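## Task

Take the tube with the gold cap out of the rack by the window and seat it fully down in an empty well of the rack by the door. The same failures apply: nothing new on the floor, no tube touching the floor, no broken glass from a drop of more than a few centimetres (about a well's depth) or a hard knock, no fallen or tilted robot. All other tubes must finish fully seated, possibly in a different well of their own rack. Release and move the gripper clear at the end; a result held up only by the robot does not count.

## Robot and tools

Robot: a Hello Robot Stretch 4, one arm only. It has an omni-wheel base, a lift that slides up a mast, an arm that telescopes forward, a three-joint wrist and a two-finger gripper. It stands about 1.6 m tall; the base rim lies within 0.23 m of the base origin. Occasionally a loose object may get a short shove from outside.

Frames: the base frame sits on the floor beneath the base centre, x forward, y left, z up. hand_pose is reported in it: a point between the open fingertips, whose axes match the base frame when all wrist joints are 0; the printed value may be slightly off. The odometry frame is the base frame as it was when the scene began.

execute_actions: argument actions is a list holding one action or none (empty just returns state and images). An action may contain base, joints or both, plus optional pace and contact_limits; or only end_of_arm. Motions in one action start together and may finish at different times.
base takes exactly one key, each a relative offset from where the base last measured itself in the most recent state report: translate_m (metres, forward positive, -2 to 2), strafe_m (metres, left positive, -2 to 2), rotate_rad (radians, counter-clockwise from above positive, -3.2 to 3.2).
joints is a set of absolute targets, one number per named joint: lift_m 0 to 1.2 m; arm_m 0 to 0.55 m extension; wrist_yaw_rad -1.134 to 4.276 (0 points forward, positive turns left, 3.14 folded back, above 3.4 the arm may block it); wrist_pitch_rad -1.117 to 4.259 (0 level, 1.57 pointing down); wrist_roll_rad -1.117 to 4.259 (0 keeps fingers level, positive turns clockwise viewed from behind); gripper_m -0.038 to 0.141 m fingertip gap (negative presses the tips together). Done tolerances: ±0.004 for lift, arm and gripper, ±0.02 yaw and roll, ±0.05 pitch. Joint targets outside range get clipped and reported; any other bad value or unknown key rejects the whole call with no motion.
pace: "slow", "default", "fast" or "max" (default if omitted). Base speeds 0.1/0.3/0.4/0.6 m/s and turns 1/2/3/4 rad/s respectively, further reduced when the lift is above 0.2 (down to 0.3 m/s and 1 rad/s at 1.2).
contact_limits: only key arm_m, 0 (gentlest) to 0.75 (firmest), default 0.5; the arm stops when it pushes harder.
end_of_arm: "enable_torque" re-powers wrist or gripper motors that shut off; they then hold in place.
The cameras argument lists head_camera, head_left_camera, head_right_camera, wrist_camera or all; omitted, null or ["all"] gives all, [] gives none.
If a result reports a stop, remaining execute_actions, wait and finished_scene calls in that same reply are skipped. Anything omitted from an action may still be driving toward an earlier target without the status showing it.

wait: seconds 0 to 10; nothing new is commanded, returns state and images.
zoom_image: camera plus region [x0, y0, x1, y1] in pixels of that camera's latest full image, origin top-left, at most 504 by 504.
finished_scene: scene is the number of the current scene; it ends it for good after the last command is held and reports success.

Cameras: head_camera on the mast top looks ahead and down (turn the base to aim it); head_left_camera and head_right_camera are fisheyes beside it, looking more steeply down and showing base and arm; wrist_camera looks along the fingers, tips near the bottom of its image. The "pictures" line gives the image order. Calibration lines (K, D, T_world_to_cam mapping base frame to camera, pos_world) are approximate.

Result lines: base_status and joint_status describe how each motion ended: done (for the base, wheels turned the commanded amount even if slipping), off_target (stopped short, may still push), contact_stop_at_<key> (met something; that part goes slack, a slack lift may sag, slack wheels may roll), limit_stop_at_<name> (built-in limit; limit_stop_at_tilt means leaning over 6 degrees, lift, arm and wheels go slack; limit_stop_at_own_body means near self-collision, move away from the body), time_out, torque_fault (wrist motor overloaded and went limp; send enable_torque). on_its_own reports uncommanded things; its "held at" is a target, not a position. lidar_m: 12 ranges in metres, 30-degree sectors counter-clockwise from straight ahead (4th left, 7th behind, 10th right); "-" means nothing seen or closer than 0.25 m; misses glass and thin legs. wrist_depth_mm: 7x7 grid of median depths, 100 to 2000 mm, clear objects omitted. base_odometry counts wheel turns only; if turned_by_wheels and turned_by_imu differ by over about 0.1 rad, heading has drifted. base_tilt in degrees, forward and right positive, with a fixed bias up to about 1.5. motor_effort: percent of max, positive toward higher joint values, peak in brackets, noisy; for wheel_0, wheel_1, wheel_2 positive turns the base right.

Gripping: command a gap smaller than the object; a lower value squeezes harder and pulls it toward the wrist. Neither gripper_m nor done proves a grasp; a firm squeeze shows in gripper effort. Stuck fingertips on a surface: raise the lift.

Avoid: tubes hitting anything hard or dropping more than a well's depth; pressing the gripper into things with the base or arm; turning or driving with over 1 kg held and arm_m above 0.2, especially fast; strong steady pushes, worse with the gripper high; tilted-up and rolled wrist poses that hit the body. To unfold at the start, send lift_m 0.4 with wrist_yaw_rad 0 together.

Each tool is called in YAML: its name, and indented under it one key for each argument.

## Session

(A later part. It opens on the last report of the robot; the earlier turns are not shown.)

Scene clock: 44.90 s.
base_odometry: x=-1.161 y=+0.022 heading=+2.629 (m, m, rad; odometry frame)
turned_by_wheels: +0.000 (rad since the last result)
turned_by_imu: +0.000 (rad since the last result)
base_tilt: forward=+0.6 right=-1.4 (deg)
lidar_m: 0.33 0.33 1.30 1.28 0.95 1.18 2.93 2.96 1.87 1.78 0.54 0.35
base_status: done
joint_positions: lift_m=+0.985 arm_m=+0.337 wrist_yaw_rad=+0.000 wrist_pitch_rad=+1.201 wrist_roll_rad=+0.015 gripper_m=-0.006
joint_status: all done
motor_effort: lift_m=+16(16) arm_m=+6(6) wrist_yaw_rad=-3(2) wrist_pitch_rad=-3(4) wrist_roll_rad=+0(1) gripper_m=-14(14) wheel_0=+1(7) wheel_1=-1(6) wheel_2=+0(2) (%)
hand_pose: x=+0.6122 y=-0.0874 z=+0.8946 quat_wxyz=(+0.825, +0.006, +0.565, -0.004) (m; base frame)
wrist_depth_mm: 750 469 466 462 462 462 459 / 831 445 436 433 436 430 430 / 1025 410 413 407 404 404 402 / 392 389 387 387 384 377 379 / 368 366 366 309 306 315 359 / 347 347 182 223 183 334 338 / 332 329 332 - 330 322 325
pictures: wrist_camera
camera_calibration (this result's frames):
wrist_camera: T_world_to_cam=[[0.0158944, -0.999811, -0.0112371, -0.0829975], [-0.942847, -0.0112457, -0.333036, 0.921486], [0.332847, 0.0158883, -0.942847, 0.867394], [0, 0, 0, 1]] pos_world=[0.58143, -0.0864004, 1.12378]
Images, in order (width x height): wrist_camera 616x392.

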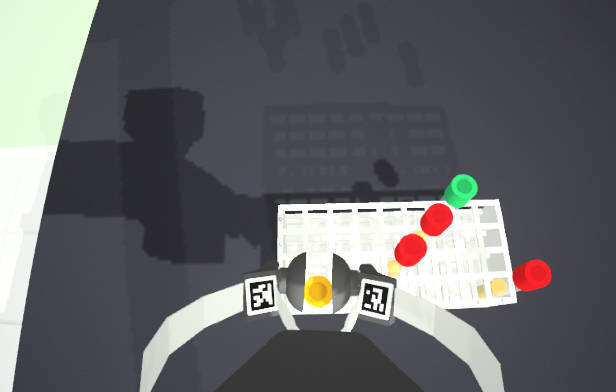

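execute_actions:
  actions:
    - {"joints":{"gripper_m":0.022,"lift_m":0.98},"pace":"slow"}
  cameras: []

execute_actions:
  actions:
    - {"joints":{"lift_m":1.04}}
  cameras: []

execute_actions:
  actions:
    - {"base":{"translate_m":-0.2},"joints":{"arm_m":0,"wrist_pitch_rad":0.6},"pace":"fast"}
  cameras: ["wrist_camera"]

Scene clock: 46.43 s.
base_odometry: x=-1.161 y=+0.022 heading=+2.629 (m, m, rad; odometry frame)
turned_by_wheels: +0.000 (rad since the last result)
turned_by_imu: -0.001 (rad since the last result)
base_tilt: forward=+0.3 right=-1.4 (deg)
lidar_m: 0.32 0.31 1.33 1.26 0.96 1.17 2.93 2.96 1.86 1.77 0.52 0.35
base_status: not commanded
joint_positions: lift_m=+0.980 arm_m=+0.337 wrist_yaw_rad=+0.000 wrist_pitch_rad=+1.201 wrist_roll_rad=+0.015 gripper_m=+0.022
joint_status: all done
motor_effort: lift_m=+16(17) arm_m=+6(6) wrist_yaw_rad=-2(2) wrist_pitch_rad=-3(4) wrist_roll_rad=+1(1) gripper_m=-6(17) wheel_0=+1(1) wheel_1=-1(1) wheel_2=+0(0) (%)
hand_pose: x=+0.6122 y=-0.0874 z=+0.8896 quat_wxyz=(+0.825, +0.006, +0.565, -0.004) (m; base frame)
wrist_depth_mm: 732 462 455 452 452 452 452 / 854 433 433 430 427 427 427 / 421 407 404 402 402 399 402 / 392 382 382 377 379 370 377 / 359 362 359 301 301 301 357 / 342 342 336 229 190 330 332 / 329 324 324 - 324 319 322
pictures: none
No camera images: the call's "cameras" was empty. Leave "cameras" out to get every camera's image.

Scene clock: 47.60 s.
base_odometry: x=-1.161 y=+0.022 heading=+2.629 (m, m, rad; odometry frame)
turned_by_wheels: +0.000 (rad since the last result)
turned_by_imu: +0.000 (rad since the last result)
base_tilt: forward=+0.2 right=-1.3 (deg)
lidar_m: 0.33 0.33 1.34 1.25 0.96 1.19 2.98 3.00 1.88 1.76 0.52 0.35
base_status: not commanded
joint_positions: lift_m=+1.040 arm_m=+0.337 wrist_yaw_rad=+0.000 wrist_pitch_rad=+1.201 wrist_roll_rad=+0.015 gripper_m=+0.022
joint_status: all done
motor_effort: lift_m=+25(25) arm_m=+6(6) wrist_yaw_rad=-2(2) wrist_pitch_rad=-3(3) wrist_roll_rad=+0(1) gripper_m=-3(3) wheel_0=+1(1) wheel_1=-1(1) wheel_2=+0(0) (%)
hand_pose: x=+0.6122 y=-0.0874 z=+0.9489 quat_wxyz=(+0.825, +0.006, +0.565, -0.004) (m; base frame)
wrist_depth_mm: 741 549 535 535 530 530 525 / 878 504 504 496 496 496 504 / 1160 473 473 469 469 462 466 / 1255 445 445 445 439 442 442 / 1182 424 421 370 362 407 413 / 1118 399 392 285 190 387 394 / 389 379 379 - 375 375 377
pictures: none
No camera images: the call's "cameras" was empty. Leave "cameras" out to get every camera's image.

Scene clock: 49.53 s.
base_odometry: x=-0.987 y=-0.076 heading=+2.629 (m, m, rad; odometry frame)
turned_by_wheels: +0.000 (rad since the last result)
turned_by_imu: +0.000 (rad since the last result)
base_tilt: forward=+0.3 right=-1.4 (deg)
lidar_m: 0.53 0.52 1.34 1.04 0.89 1.17 3.29 2.75 1.89 1.76 0.79 0.58
base_status: done
joint_positions: lift_m=+1.040 arm_m=+0.001 wrist_yaw_rad=+0.000 wrist_pitch_rad=+0.602 wrist_roll_rad=+0.015 gripper_m=+0.022
joint_status: all done
motor_effort: lift_m=+24(25) arm_m=-6(6) wrist_yaw_rad=-2(3) wrist_pitch_rad=-9(6) wrist_roll_rad=+2(1) gripper_m=-6(5) wheel_0=-1(6) wheel_1=+0(2) wheel_2=+0(10) (%)
hand_pose: x=+0.4101 y=-0.0875 z=+1.0545 quat_wxyz=(+0.955, +0.007, +0.297, -0.002) (m; base frame)
wrist_depth_mm: 1025 1025 1042 1025 1060 1060 1042 / 1098 1138 1138 1138 1138 1118 1160 / 1205 1229 1078 1008 1025 1042 1042 / 1366 1397 809 750 778 809 820 / 1537 1464 668 668 668 661 654 / 1464 591 525 530 190 554 559 / 1308 1229 683 - 1255 1042 1281
pictures: wrist_camera
camera_calibration (this result's frames):
wrist_camera: T_world_to_cam=[[0.0191697, -0.999816, -0.000363453, -0.0908627], [-0.591152, -0.0110411, -0.806485, 1.13927], [0.806332, 0.0156749, -0.591255, 0.520438], [0, 0, 0, 1]] pos_world=[0.255575, -0.0864251, 1.22648]
Images, in order (width x height): wrist_camera 616x392.

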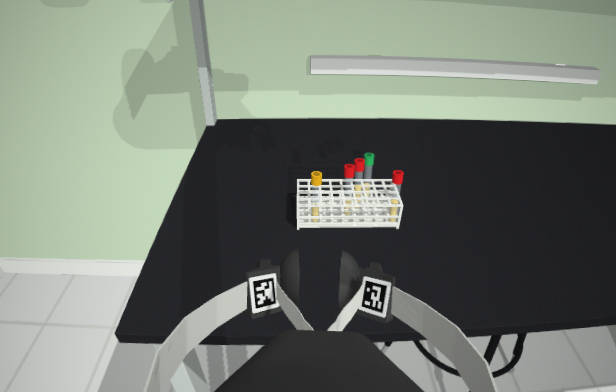

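finished_scene:
  scene: 2

The scene is finished: the task was done.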